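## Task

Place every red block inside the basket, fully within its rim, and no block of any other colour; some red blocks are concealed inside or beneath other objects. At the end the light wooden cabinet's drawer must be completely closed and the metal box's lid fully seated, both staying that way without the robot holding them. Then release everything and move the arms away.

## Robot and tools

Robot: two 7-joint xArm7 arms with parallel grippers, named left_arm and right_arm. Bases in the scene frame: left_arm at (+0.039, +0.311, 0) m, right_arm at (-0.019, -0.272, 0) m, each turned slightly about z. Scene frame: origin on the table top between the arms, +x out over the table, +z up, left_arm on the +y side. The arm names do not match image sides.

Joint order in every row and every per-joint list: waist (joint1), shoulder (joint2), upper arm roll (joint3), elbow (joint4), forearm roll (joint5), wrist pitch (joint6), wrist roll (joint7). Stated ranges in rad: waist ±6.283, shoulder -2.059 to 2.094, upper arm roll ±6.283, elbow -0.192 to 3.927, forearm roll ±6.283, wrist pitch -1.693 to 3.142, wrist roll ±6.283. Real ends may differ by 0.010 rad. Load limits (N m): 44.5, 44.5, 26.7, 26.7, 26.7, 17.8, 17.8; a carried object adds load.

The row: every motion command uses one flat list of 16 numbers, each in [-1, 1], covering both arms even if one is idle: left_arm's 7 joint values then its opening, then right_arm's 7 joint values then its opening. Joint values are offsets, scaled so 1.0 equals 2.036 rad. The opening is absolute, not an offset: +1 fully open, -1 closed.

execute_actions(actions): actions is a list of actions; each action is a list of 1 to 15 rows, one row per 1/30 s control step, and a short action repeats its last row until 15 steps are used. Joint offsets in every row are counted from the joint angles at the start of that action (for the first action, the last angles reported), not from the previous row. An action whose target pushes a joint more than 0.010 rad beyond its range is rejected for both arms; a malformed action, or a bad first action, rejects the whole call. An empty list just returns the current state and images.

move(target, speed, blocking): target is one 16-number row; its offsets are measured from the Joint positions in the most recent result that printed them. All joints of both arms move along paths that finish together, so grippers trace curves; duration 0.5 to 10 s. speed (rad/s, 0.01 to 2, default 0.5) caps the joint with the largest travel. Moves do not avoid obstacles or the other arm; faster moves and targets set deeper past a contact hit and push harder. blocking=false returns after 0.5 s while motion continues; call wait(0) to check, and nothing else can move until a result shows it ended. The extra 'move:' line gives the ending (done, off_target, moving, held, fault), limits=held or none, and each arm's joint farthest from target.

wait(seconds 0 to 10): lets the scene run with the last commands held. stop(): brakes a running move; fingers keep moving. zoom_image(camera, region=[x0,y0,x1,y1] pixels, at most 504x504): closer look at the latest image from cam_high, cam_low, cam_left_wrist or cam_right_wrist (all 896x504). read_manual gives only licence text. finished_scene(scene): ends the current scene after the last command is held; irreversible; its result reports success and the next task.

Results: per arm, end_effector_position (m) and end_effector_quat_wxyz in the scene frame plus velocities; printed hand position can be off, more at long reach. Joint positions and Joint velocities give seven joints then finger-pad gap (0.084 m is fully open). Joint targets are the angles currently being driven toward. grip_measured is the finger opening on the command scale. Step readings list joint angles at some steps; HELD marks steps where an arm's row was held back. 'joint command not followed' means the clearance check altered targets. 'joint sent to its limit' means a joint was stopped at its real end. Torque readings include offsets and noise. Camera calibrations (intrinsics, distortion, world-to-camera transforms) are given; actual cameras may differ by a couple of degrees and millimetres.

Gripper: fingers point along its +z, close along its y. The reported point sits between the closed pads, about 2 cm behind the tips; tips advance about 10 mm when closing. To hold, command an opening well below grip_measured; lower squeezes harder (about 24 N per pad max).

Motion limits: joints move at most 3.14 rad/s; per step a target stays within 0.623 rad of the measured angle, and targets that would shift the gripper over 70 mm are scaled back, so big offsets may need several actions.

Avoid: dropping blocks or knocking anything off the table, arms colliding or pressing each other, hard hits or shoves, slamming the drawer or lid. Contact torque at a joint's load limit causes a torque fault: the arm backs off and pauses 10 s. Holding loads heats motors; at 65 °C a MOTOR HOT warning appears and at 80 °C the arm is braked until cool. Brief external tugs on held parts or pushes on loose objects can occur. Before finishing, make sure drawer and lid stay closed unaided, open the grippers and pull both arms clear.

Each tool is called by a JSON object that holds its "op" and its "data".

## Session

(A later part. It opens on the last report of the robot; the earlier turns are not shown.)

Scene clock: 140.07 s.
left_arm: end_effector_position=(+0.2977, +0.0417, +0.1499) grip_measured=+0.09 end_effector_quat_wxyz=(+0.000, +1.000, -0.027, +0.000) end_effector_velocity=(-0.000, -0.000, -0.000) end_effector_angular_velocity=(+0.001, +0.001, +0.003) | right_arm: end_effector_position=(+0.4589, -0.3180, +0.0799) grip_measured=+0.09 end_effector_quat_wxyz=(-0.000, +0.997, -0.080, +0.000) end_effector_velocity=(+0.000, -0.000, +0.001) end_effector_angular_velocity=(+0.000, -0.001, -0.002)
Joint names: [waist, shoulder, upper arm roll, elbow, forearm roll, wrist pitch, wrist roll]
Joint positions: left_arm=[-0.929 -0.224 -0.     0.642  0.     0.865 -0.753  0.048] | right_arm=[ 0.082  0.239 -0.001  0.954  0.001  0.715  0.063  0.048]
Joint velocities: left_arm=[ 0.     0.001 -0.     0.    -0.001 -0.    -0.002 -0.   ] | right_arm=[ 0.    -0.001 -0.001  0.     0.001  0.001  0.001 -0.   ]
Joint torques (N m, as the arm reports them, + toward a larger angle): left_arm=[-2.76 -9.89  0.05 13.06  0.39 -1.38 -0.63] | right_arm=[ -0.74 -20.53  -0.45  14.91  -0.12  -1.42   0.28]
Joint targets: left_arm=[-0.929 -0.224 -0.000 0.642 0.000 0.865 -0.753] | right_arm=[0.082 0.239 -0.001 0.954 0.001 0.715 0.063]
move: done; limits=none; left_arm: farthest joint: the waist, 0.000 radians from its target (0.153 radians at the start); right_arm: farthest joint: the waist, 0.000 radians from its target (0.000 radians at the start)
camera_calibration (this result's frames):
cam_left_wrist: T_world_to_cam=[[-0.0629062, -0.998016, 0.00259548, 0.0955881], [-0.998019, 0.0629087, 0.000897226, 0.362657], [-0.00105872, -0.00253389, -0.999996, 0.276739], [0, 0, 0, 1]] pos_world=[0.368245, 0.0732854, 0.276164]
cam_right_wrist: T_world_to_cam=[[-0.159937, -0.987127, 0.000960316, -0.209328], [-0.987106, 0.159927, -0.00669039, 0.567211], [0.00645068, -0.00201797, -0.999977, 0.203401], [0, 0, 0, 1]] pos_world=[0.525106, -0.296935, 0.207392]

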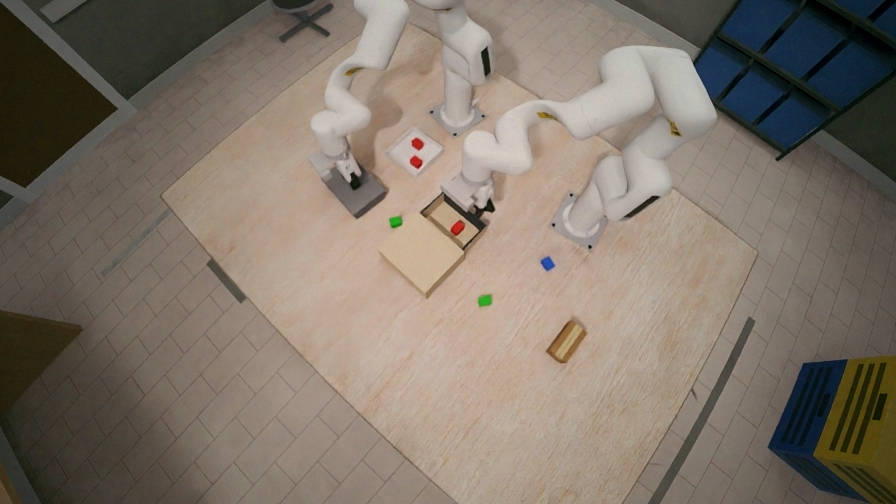

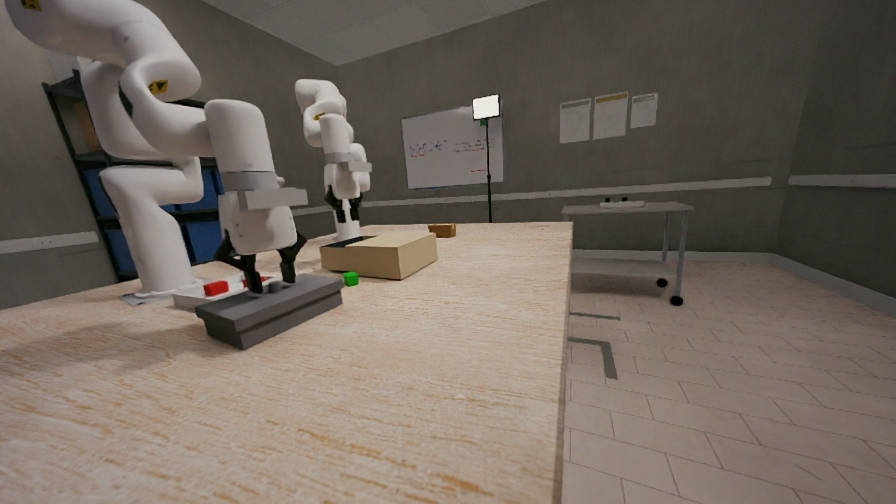

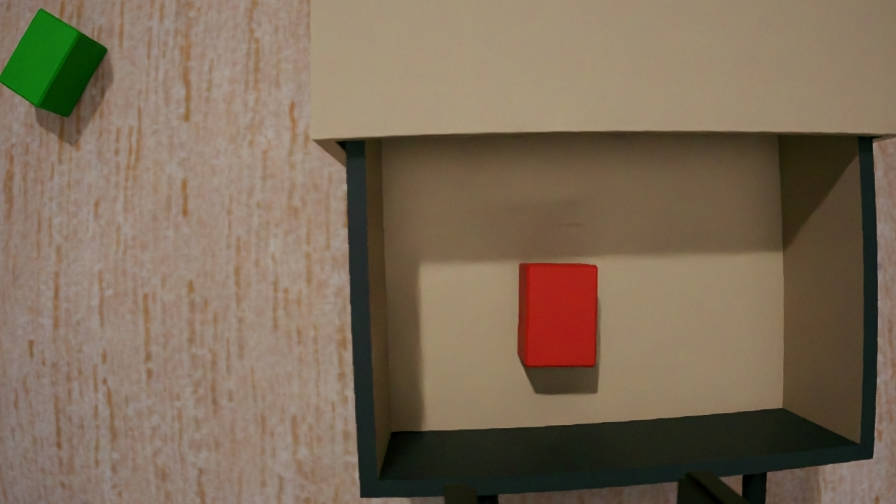

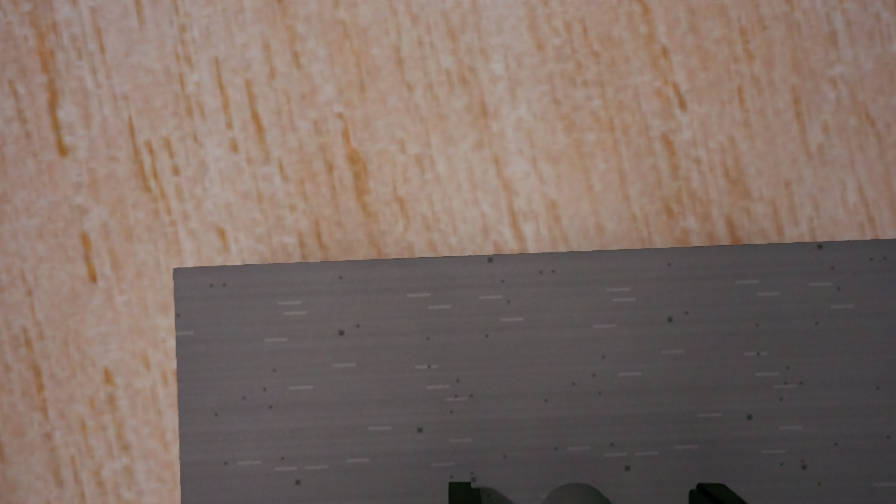

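{"op": "move", "data": {"target": [0.0257,0.0828,0,0.0535,0,-0.0287,0.036,0.1,0,-0.055,0,0.024,0,0.079,0,0.1]}}

{"op": "move", "data": {"target": [0,0.0945,0,-0.0314,0,-0.126,0,0.1,-0.5,0,0,0,0,0,0,0.1], "speed": 0.7}}

{"op": "move", "data": {"target": [0,0,0,0,0,0,0,-0.7,0,0,0,0,0,0,0,0.1]}}

{"op": "move", "data": {"target": [0,-0.11,0,0.04,0,0.15,0,-0.7,0,0,0,0,0,0,0,0.1], "speed": 0.35}}

Scene clock: 147.40 s.
left_arm: end_effector_position=(+0.3402, +0.0284, +0.1298) grip_measured=+0.09 end_effector_quat_wxyz=(-0.000, +0.999, -0.038, -0.000) end_effector_velocity=(+0.001, -0.000, -0.000) end_effector_angular_velocity=(-0.000, -0.000, -0.001) | right_arm: end_effector_position=(+0.4572, -0.3178, +0.1393) grip_measured=+0.09 end_effector_quat_wxyz=(-0.000, +0.997, -0.080, -0.000) end_effector_velocity=(+0.001, -0.000, +0.003) end_effector_angular_velocity=(-0.000, -0.004, -0.000)
Joint names: [waist, shoulder, upper arm roll, elbow, forearm roll, wrist pitch, wrist roll]
Joint positions: left_arm=[-0.876 -0.056 -0.     0.751  0.     0.807 -0.679  0.048] | right_arm=[ 0.082  0.128 -0.001  1.003  0.001  0.876  0.063  0.048]
Joint velocities: left_arm=[ 0.001  0.003 -0.001  0.002  0.    -0.002  0.001 -0.   ] | right_arm=[ 0.    -0.002 -0.     0.004  0.     0.002 -0.    -0.   ]
Joint torques (N m, as the arm reports them, + toward a larger angle): left_arm=[ -2.9  -11.92   0.08  12.82   0.33  -1.43  -0.69] | right_arm=[ -0.76 -19.78  -0.59  15.68  -0.09  -1.55   0.5 ]
Joint targets: left_arm=[-0.876 -0.055 -0.000 0.751 0.000 0.807 -0.679] | right_arm=[0.082 0.127 -0.001 1.003 0.001 0.876 0.063]
move: done; limits=none; left_arm: farthest joint: the waist, 0.000 radians from its target (0.052 radians at the start); right_arm: farthest joint: the shoulder, 0.001 radians from its target (0.112 radians at the start)
camera_calibration (this result's frames):
cam_left_wrist: T_world_to_cam=[[-0.0840027, -0.996464, 0.0019888, 0.0923184], [-0.996464, 0.084006, 0.0016581, 0.404609], [-0.00181931, -0.00184248, -0.999997, 0.256898], [0, 0, 0, 1]] pos_world=[0.4114, 0.0584757, 0.256043]
cam_right_wrist: T_world_to_cam=[[-0.159843, -0.987142, 0.000762402, -0.209453], [-0.987125, 0.159835, -0.00603941, 0.56581], [0.0058399, -0.00171794, -0.999981, 0.263195], [0, 0, 0, 1]] pos_world=[0.523509, -0.296744, 0.266767]

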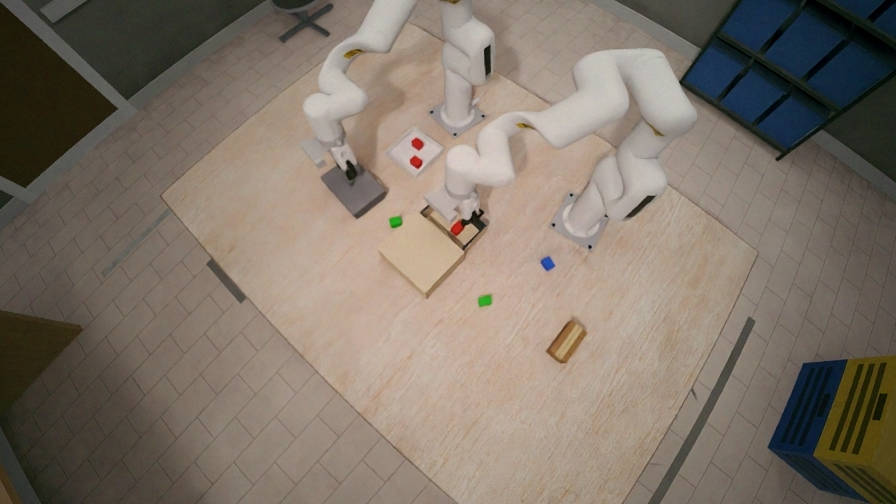

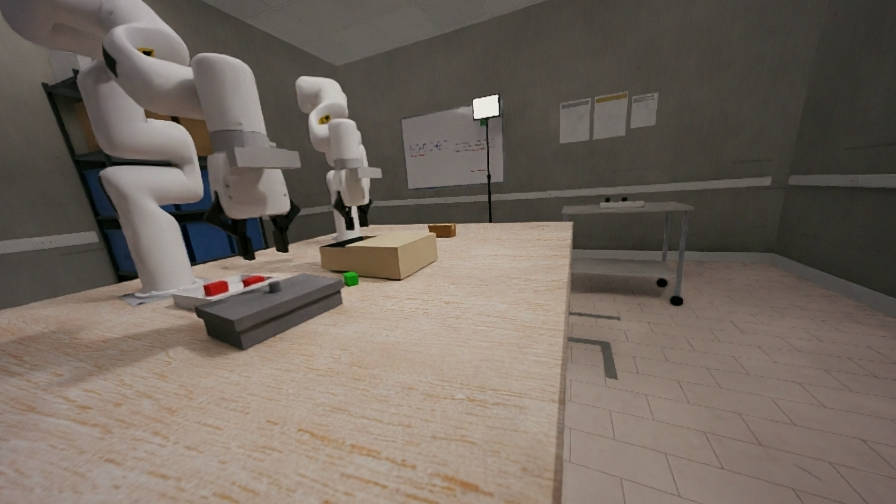

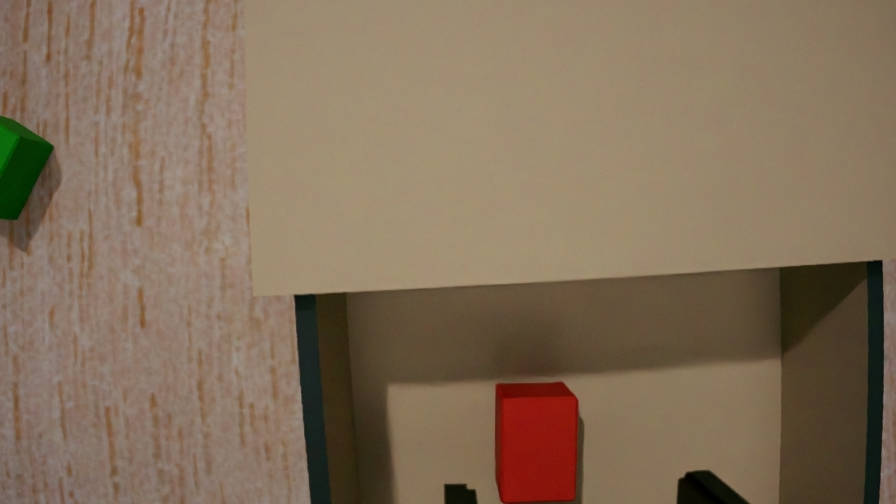

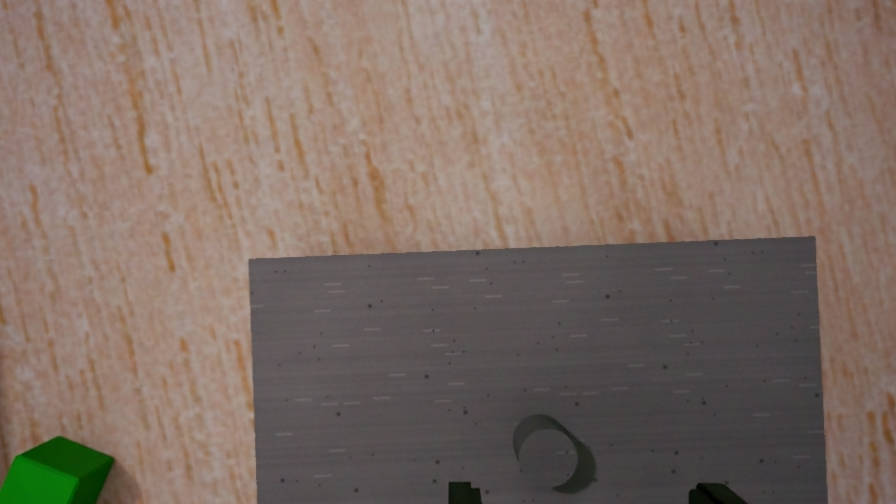

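Scene clock: 149.53 s.
left_arm: end_effector_position=(+0.3403, +0.0283, +0.0472) grip_measured=+0.09 end_effector_quat_wxyz=(-0.000, +0.999, -0.038, -0.000) end_effector_velocity=(-0.000, +0.000, -0.000) end_effector_angular_velocity=(+0.000, -0.000, +0.000) | right_arm: end_effector_position=(+0.1928, -0.7007, +0.1393) grip_measured=+0.09 end_effector_quat_wxyz=(-0.000, +0.832, -0.555, -0.000) end_effector_velocity=(-0.002, -0.001, -0.000) end_effector_angular_velocity=(+0.000, +0.000, -0.006)
Joint names: [waist, shoulder, upper arm roll, elbow, forearm roll, wrist pitch, wrist roll]
Joint positions: left_arm=[-0.876  0.137 -0.     0.687  0.     0.55  -0.679  0.048] | right_arm=[-0.936  0.128 -0.001  1.003  0.001  0.876  0.063  0.048]
Joint velocities: left_arm=[ 0.    -0.     0.    -0.001  0.    -0.    -0.     0.   ] | right_arm=[-0.003 -0.    -0.002 -0.001 -0.    -0.     0.001  0.   ]
Joint torques (N m, as the arm reports them, + toward a larger angle): left_arm=[ -2.65 -13.73   0.14  11.03   0.23  -1.46  -0.62] | right_arm=[ -1.06 -19.89  -0.47  15.71  -0.08  -1.49   0.47]
Joint targets: left_arm=[-0.876 0.137 -0.000 0.687 0.000 0.550 -0.679] | right_arm=[-0.936 0.128 -0.001 1.003 0.001 0.876 0.063]
move: done; limits=none; left_arm: farthest joint: the waist, 0.000 radians from its target (0.000 radians at the start); right_arm: farthest joint: the waist, 0.000 radians from its target (1.017 radians at the start)
camera_calibration (this result's frames):
cam_left_wrist: T_world_to_cam=[[-0.0840484, -0.996459, 0.00227694, 0.0923498], [-0.99646, 0.0840518, 0.00145162, 0.404882], [-0.00163786, -0.00214687, -0.999996, 0.174216], [0, 0, 0, 1]] pos_world=[0.411496, 0.0583657, 0.173417]
cam_right_wrist: T_world_to_cam=[[-0.923644, -0.383252, 0.000717081, -0.0592743], [-0.383249, 0.923625, -0.00602558, 0.784775], [0.001647, -0.00584031, -0.999982, 0.261999], [0, 0, 0, 1]] pos_world=[0.245584, -0.746025, 0.266765]

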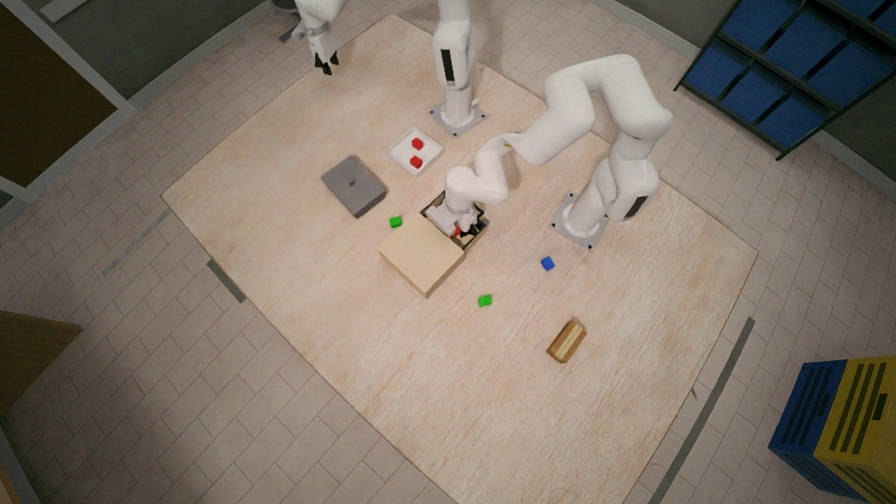

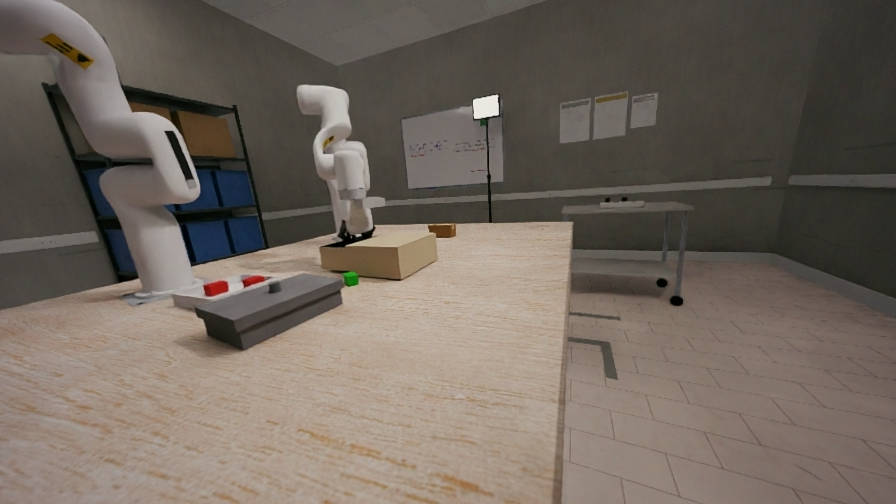

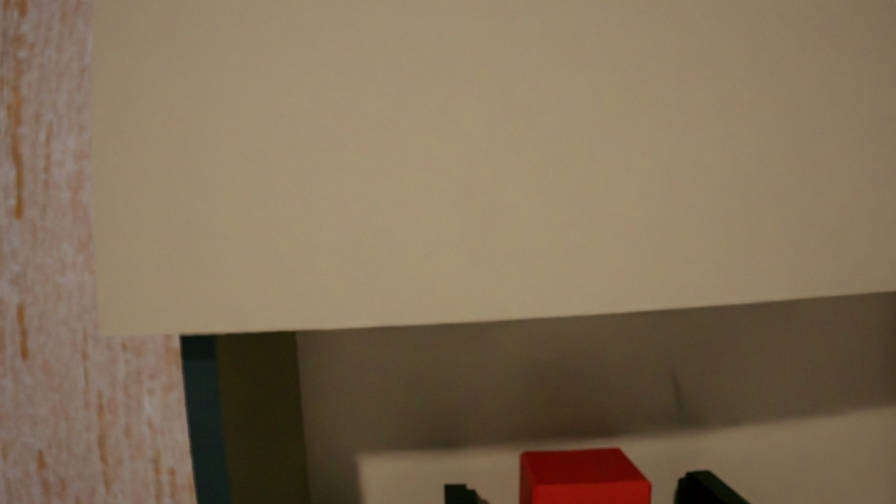

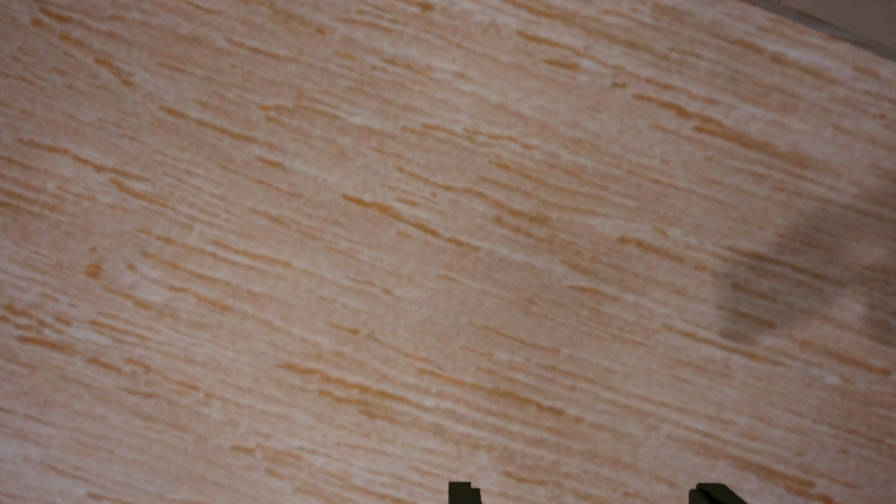

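Scene clock: 150.03 s.
left_arm: end_effector_position=(+0.3403, +0.0283, +0.0472) grip_measured=-0.43 end_effector_quat_wxyz=(-0.000, +0.999, -0.038, -0.000) end_effector_velocity=(+0.001, +0.001, -0.000) end_effector_angular_velocity=(+0.001, -0.000, +0.002) | right_arm: end_effector_position=(+0.1928, -0.7007, +0.1393) grip_measured=+0.09 end_effector_quat_wxyz=(-0.000, +0.832, -0.555, -0.000) end_effector_velocity=(+0.001, +0.000, +0.000) end_effector_angular_velocity=(-0.001, -0.001, +0.001)
Joint names: [waist, shoulder, upper arm roll, elbow, forearm roll, wrist pitch, wrist roll]
Joint positions: left_arm=[-0.876  0.137 -0.     0.687  0.     0.55  -0.679  0.025] | right_arm=[-0.936  0.128 -0.001  1.003  0.001  0.876  0.063  0.048]
Joint velocities: left_arm=[ 0.001  0.     0.002 -0.     0.001 -0.    -0.    -0.   ] | right_arm=[-0.    -0.001  0.002 -0.    -0.     0.     0.001  0.   ]
Joint torques (N m, as the arm reports them, + toward a larger angle): left_arm=[ -2.52 -13.61   0.24  10.86   0.19  -1.45  -0.66] | right_arm=[ -0.75 -19.63  -0.55  15.82  -0.07  -1.45   0.43]
Joint targets: left_arm=[-0.876 0.137 -0.000 0.687 0.000 0.550 -0.679] | right_arm=[-0.936 0.128 -0.001 1.003 0.001 0.876 0.063]
move: done; limits=none; left_arm: farthest joint: the waist, 0.000 radians from its target (0.000 radians at the start); right_arm: farthest joint: the waist, 0.000 radians from its target (0.000 radians at the start)
camera_calibration (this result's frames):
cam_left_wrist: T_world_to_cam=[[-0.0840503, -0.996459, 0.00227737, 0.0923499], [-0.99646, 0.0840537, 0.00145155, 0.404881], [-0.00163783, -0.0021473, -0.999996, 0.174216], [0, 0, 0, 1]] pos_world=[0.411495, 0.0583652, 0.173417]
cam_right_wrist: T_world_to_cam=[[-0.923635, -0.383273, 0.000716268, -0.0592797], [-0.38327, 0.923617, -0.00602537, 0.784772], [0.0016478, -0.00583977, -0.999982, 0.261999], [0, 0, 0, 1]] pos_world=[0.245595, -0.746019, 0.266765]

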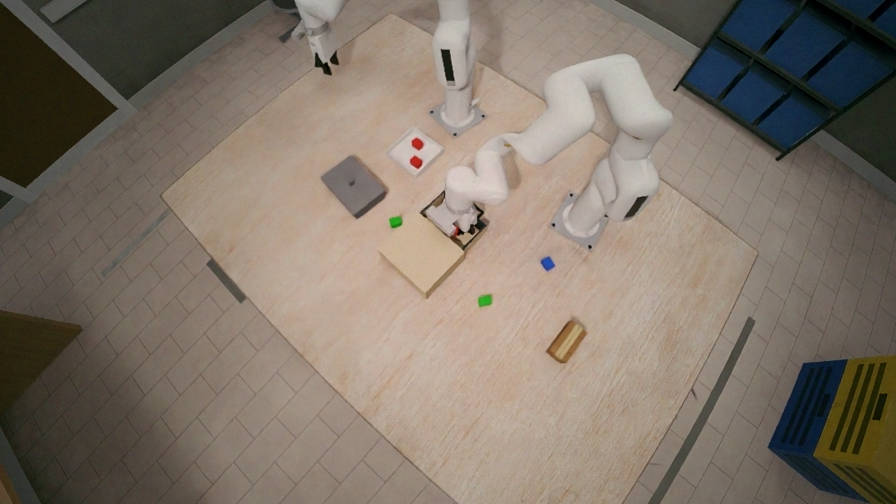

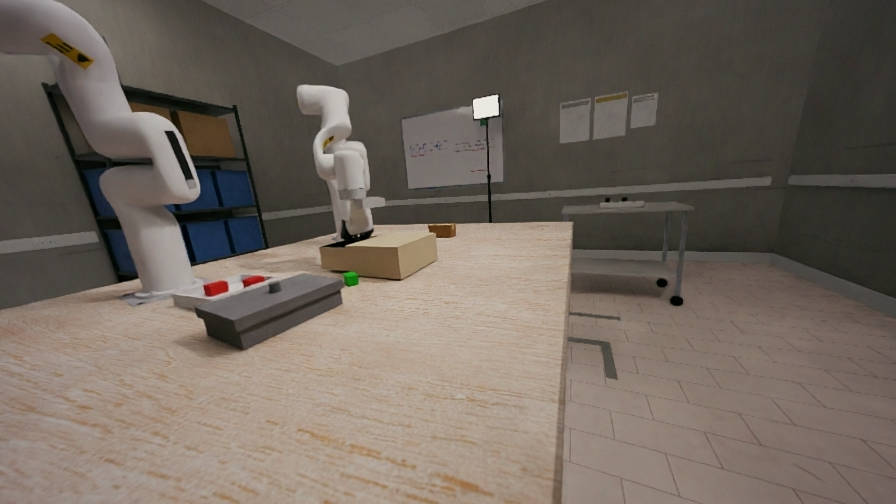

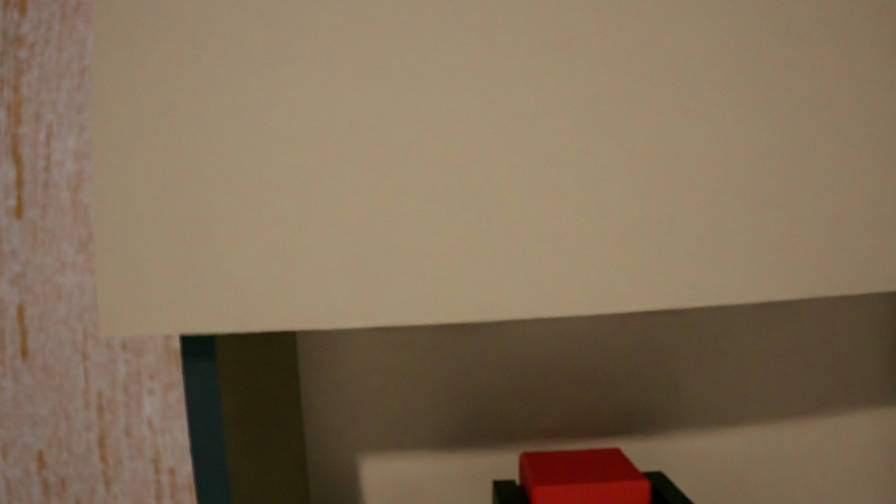

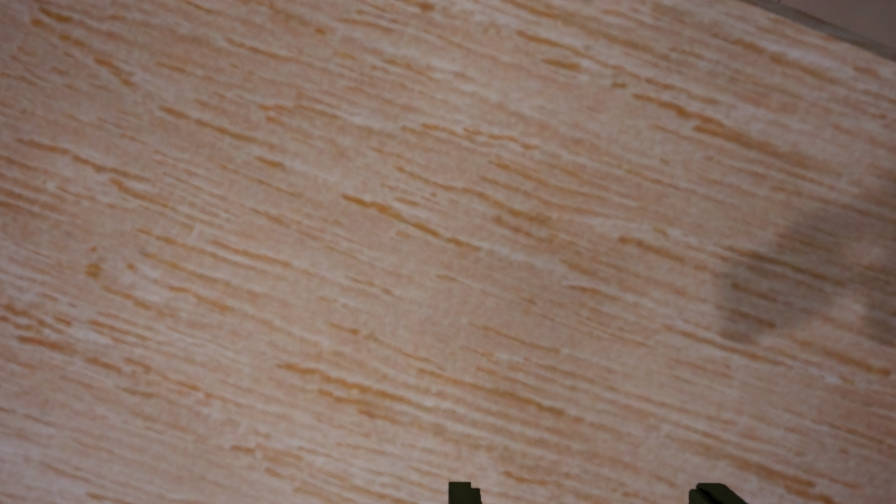

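Scene clock: 151.43 s.
left_arm: end_effector_position=(+0.3395, +0.0290, +0.1456) grip_measured=-0.43 end_effector_quat_wxyz=(-0.000, +0.999, -0.038, -0.000) end_effector_velocity=(+0.001, -0.000, +0.002) end_effector_angular_velocity=(-0.002, -0.002, +0.001) | right_arm: end_effector_position=(+0.1928, -0.7007, +0.1393) grip_measured=+0.09 end_effector_quat_wxyz=(-0.000, +0.832, -0.555, -0.000) end_effector_velocity=(+0.000, +0.000, -0.000) end_effector_angular_velocity=(+0.000, -0.001, +0.000)
Joint names: [waist, shoulder, upper arm roll, elbow, forearm roll, wrist pitch, wrist roll]
Joint positions: left_arm=[-0.876 -0.087 -0.     0.768  0.     0.856 -0.679  0.025] | right_arm=[-0.936  0.128 -0.001  1.003  0.001  0.876  0.063  0.048]
Joint velocities: left_arm=[-0.001 -0.003  0.002  0.002  0.     0.002  0.     0.   ] | right_arm=[ 0.    -0.     0.    -0.001  0.001 -0.001 -0.    -0.   ]
Joint torques (N m, as the arm reports them, + toward a larger angle): left_arm=[ -2.68 -11.99   0.16  13.33   0.39  -1.37  -0.64] | right_arm=[ -0.84 -19.77  -0.65  15.9   -0.13  -1.55   0.41]
Joint targets: left_arm=[-0.876 -0.087 -0.000 0.768 0.000 0.856 -0.679] | right_arm=[-0.936 0.128 -0.001 1.003 0.001 0.876 0.063]
move: done; limits=none; left_arm: farthest joint: the waist, 0.000 radians from its target (0.000 radians at the start); right_arm: farthest joint: the waist, 0.000 radians from its target (0.000 radians at the start)
camera_calibration (this result's frames):
cam_left_wrist: T_world_to_cam=[[-0.0839862, -0.996465, 0.00182583, 0.0928485], [-0.996465, 0.0839895, 0.00184056, 0.40388], [-0.00198741, -0.0016648, -0.999997, 0.27269], [0, 0, 0, 1]] pos_world=[0.410793, 0.0590526, 0.271776]
cam_right_wrist: T_world_to_cam=[[-0.923635, -0.383273, 0.000716319, -0.0592798], [-0.38327, 0.923617, -0.00602528, 0.784772], [0.00164772, -0.0058397, -0.999982, 0.261999], [0, 0, 0, 1]] pos_world=[0.245595, -0.746019, 0.266765]

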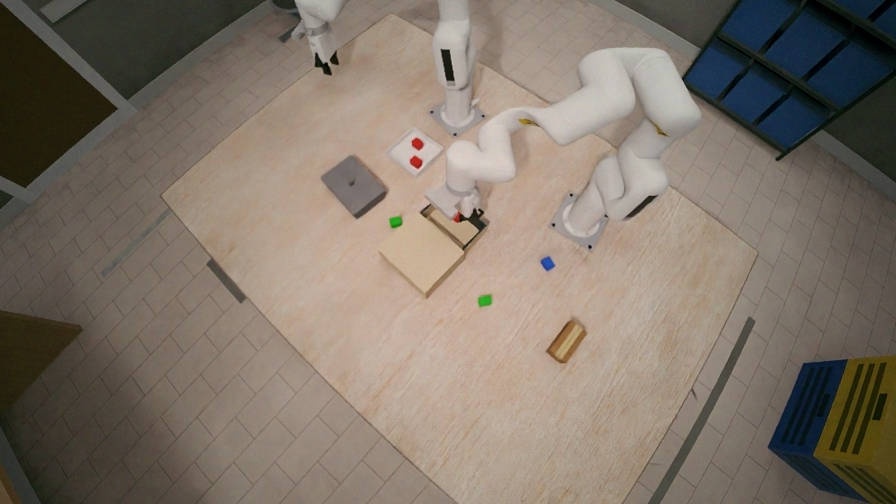

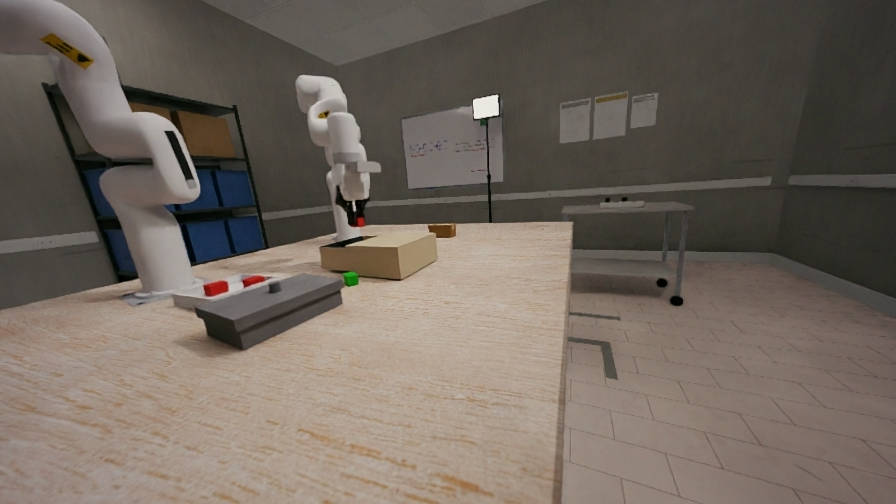

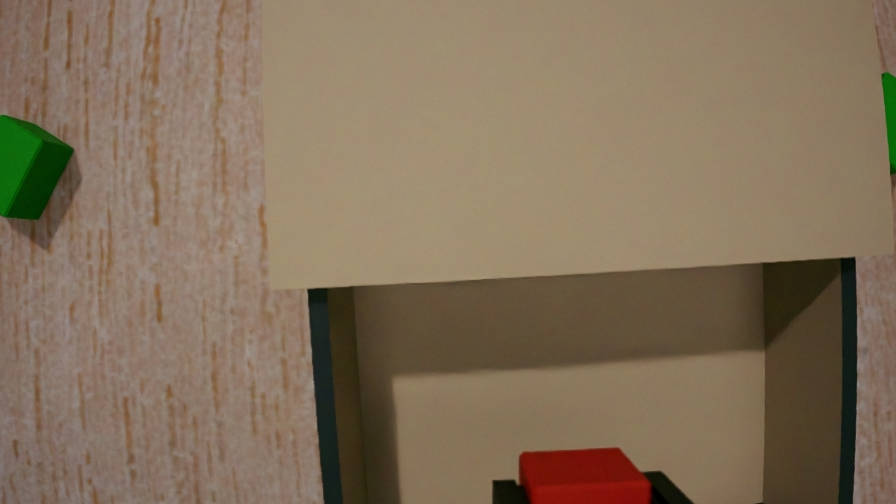

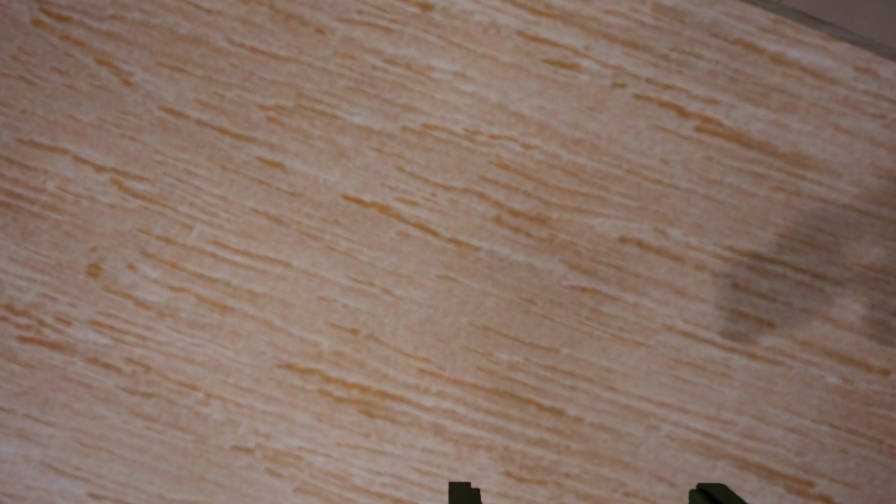

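{"op": "move", "data": {"target": [-0.2453,0.377,0,0.4772,0,0.0997,0.489,-0.7,0,0,0,0,0,0,0,0.1], "speed": 0.6}}

{"op": "move", "data": {"target": [0,0.0453,0,-0.0224,0,-0.0678,0,-0.7,0,0,0,0,0,0,0,0.1], "speed": 0.1}}

Scene clock: 158.13 s.
left_arm: end_effector_position=(+0.2384, -0.2947, +0.1101) grip_measured=-0.43 end_effector_quat_wxyz=(-0.000, -0.708, +0.707, -0.000) end_effector_velocity=(-0.003, -0.001, -0.002) end_effector_angular_velocity=(+0.003, +0.001, -0.006) | right_arm: end_effector_position=(+0.1928, -0.7007, +0.1393) grip_measured=+0.09 end_effector_quat_wxyz=(-0.000, +0.832, -0.555, -0.000) end_effector_velocity=(+0.000, -0.001, +0.002) end_effector_angular_velocity=(-0.004, -0.002, -0.002)
Joint names: [waist, shoulder, upper arm roll, elbow, forearm roll, wrist pitch, wrist roll]
Joint positions: left_arm=[-1.375  0.68  -0.     1.739  0.     1.059  0.316  0.025] | right_arm=[-0.936  0.128 -0.001  1.003  0.001  0.876  0.063  0.048]
Joint velocities: left_arm=[-0.003  0.005 -0.002  0.002  0.001  0.     0.002  0.   ] | right_arm=[ 0.    -0.002 -0.001  0.001  0.001 -0.001  0.    -0.   ]
Joint torques (N m, as the arm reports them, + toward a larger angle): left_arm=[ -2.62 -23.52  -0.01  14.34   0.29  -1.52  -0.62] | right_arm=[ -0.91 -19.5   -0.58  15.9    0.04  -1.6    0.4 ]
Joint targets: left_arm=[-1.376 0.681 -0.000 1.739 0.000 1.059 0.316] | right_arm=[-0.936 0.128 -0.001 1.003 0.001 0.876 0.063]
move: done; limits=none; left_arm: farthest joint: the wrist roll, 0.001 radians from its target (0.996 radians at the start); right_arm: farthest joint: the waist, 0.000 radians from its target (0.000 radians at the start)
camera_calibration (this result's frames):
cam_left_wrist: T_world_to_cam=[[-0.99997, 0.00741322, 0.00223492, 0.276019], [0.0074156, 0.999972, 0.00105662, 0.361098], [-0.00222703, 0.00107316, -0.999997, 0.237367], [0, 0, 0, 1]] pos_world=[0.273861, -0.363389, 0.236368]
cam_right_wrist: T_world_to_cam=[[-0.923635, -0.383273, 0.00071631, -0.0592798], [-0.38327, 0.923617, -0.00602529, 0.784772], [0.00164773, -0.00583971, -0.999982, 0.261999], [0, 0, 0, 1]] pos_world=[0.245595, -0.746019, 0.266765]

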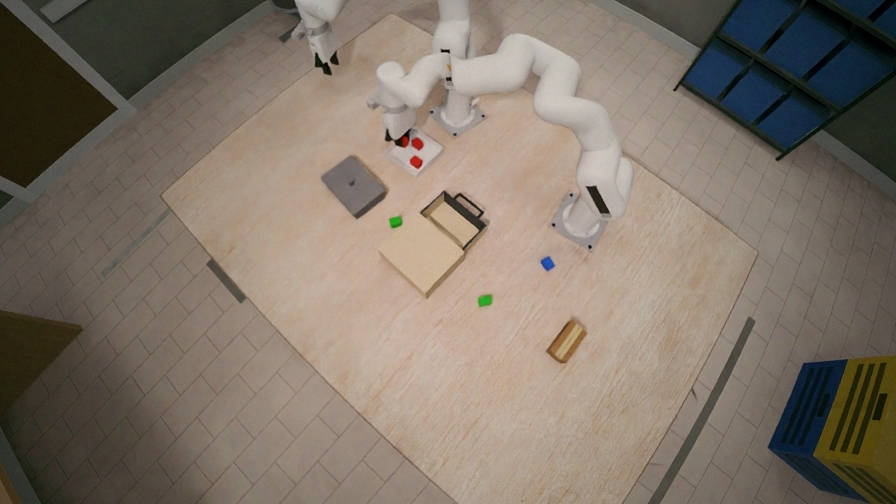

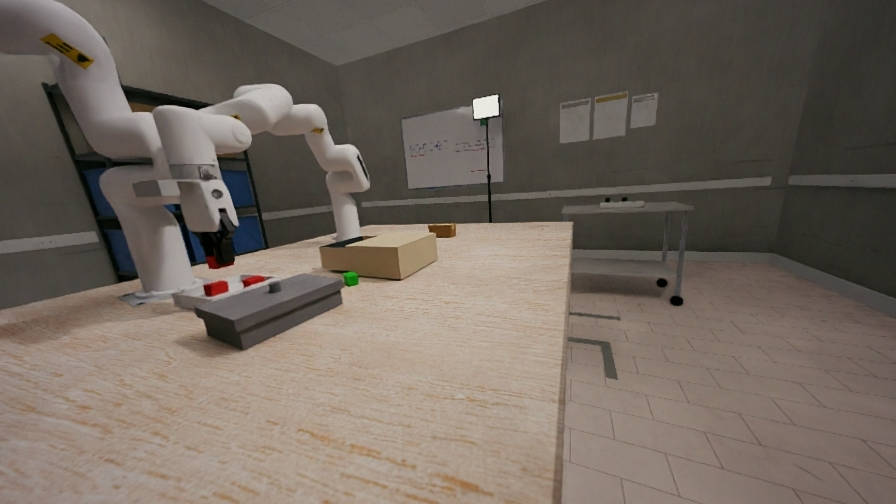

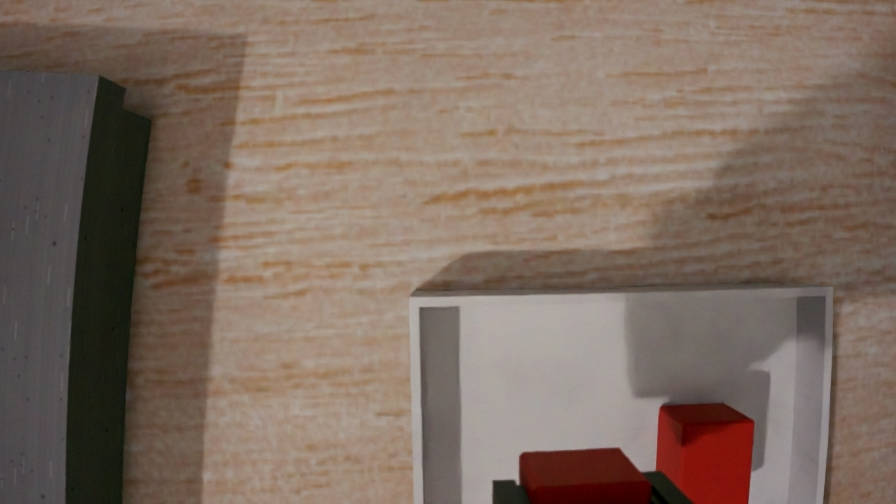

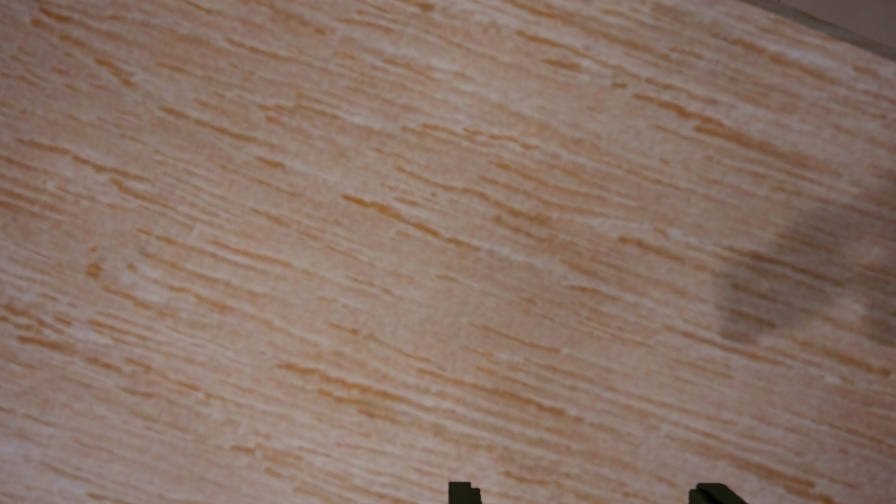

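Scene clock: 159.93 s.
left_arm: end_effector_position=(+0.2385, -0.2950, +0.0437) grip_measured=-0.43 end_effector_quat_wxyz=(-0.000, -0.708, +0.707, -0.001) end_effector_velocity=(-0.001, +0.001, -0.004) end_effector_angular_velocity=(+0.005, +0.003, -0.001) | right_arm: end_effector_position=(+0.1928, -0.7007, +0.1393) grip_measured=+0.09 end_effector_quat_wxyz=(-0.000, +0.832, -0.555, -0.000) end_effector_velocity=(+0.000, -0.000, +0.000) end_effector_angular_velocity=(-0.001, -0.000, -0.001)
Joint names: [waist, shoulder, upper arm roll, elbow, forearm roll, wrist pitch, wrist roll]
Joint positions: left_arm=[-1.375  0.772 -0.     1.694  0.     0.921  0.316  0.025] | right_arm=[-0.936  0.128 -0.001  1.003  0.001  0.876  0.063  0.048]
Joint velocities: left_arm=[-0.     0.004 -0.001 -0.003 -0.001 -0.001  0.    -0.   ] | right_arm=[ 0.    -0.001  0.    -0.    -0.    -0.001  0.001 -0.   ]
Joint torques (N m, as the arm reports them, + toward a larger angle): left_arm=[ -2.68 -23.92  -0.12  13.69   0.34  -1.54  -0.64] | right_arm=[ -1.04 -19.48  -0.64  16.    -0.21  -1.49   0.44]
Joint targets: left_arm=[-1.375 0.772 -0.000 1.694 0.000 0.921 0.316] | right_arm=[-0.936 0.128 -0.001 1.003 0.001 0.876 0.063]
move: done; limits=none; left_arm: farthest joint: the elbow, 0.001 radians from its target (0.046 radians at the start); right_arm: farthest joint: the waist, 0.000 radians from its target (0.000 radians at the start)
camera_calibration (this result's frames):
cam_left_wrist: T_world_to_cam=[[-0.99997, 0.00744464, 0.00198746, 0.276263], [0.00744508, 0.999972, 0.000216276, 0.361472], [-0.0019858, 0.000231067, -0.999998, 0.170639], [0, 0, 0, 1]] pos_world=[0.273902, -0.363558, 0.170012]
cam_right_wrist: T_world_to_cam=[[-0.923635, -0.383273, 0.000716255, -0.0592798], [-0.38327, 0.923617, -0.00602533, 0.784772], [0.0016478, -0.00583973, -0.999982, 0.261999], [0, 0, 0, 1]] pos_world=[0.245595, -0.746019, 0.266765]

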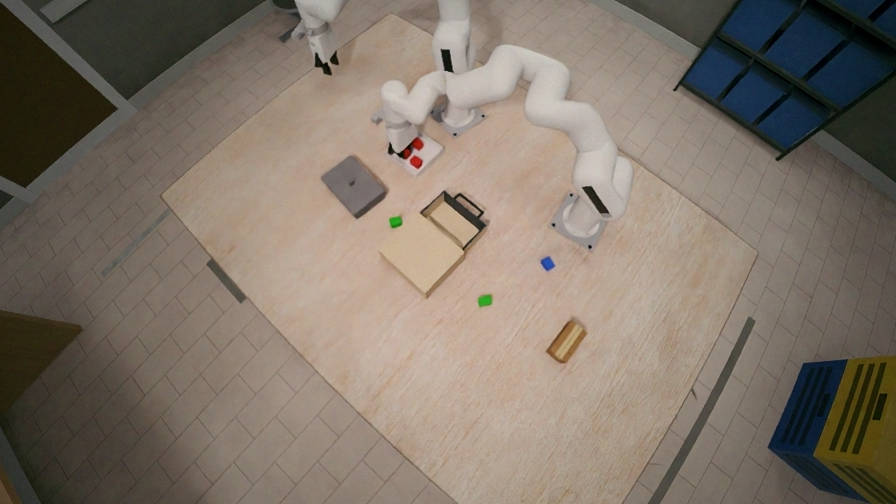

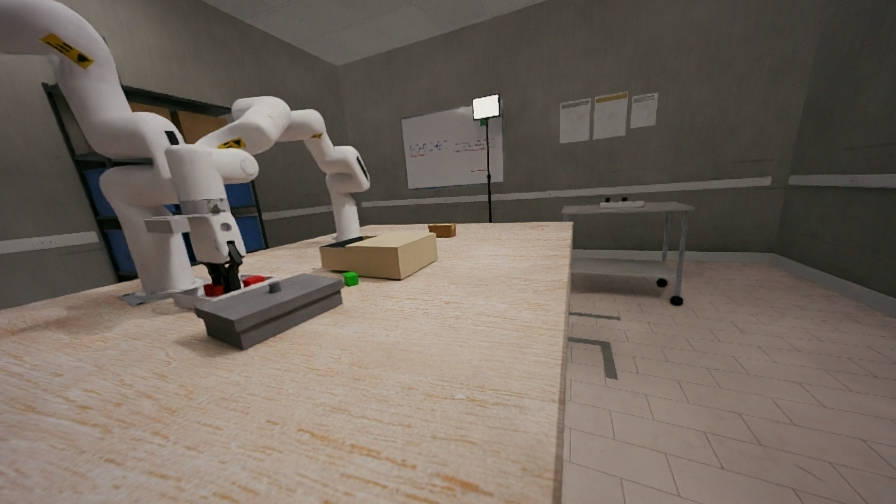

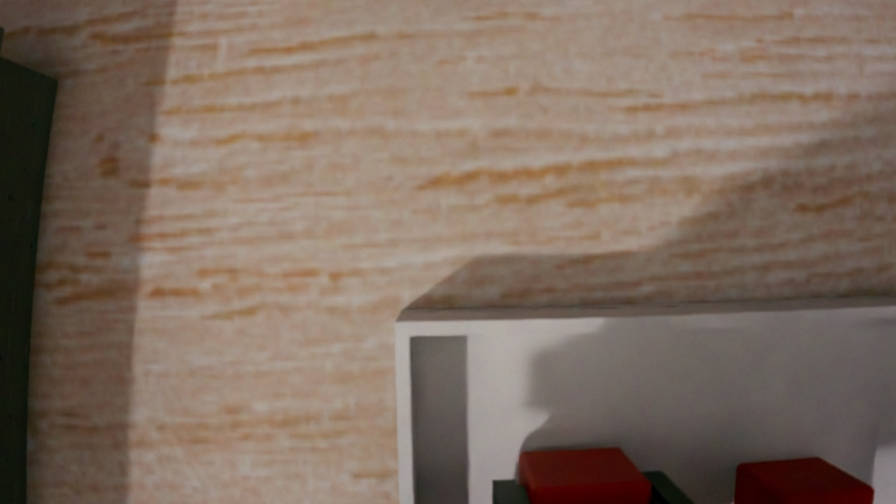

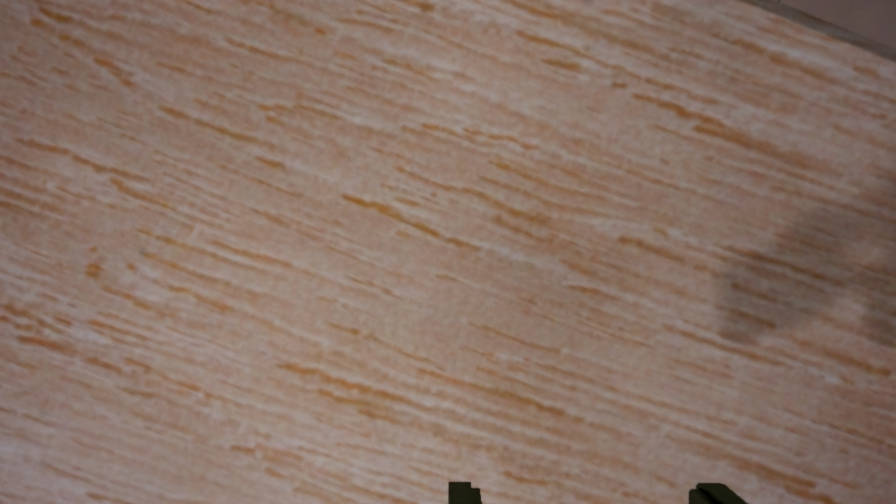

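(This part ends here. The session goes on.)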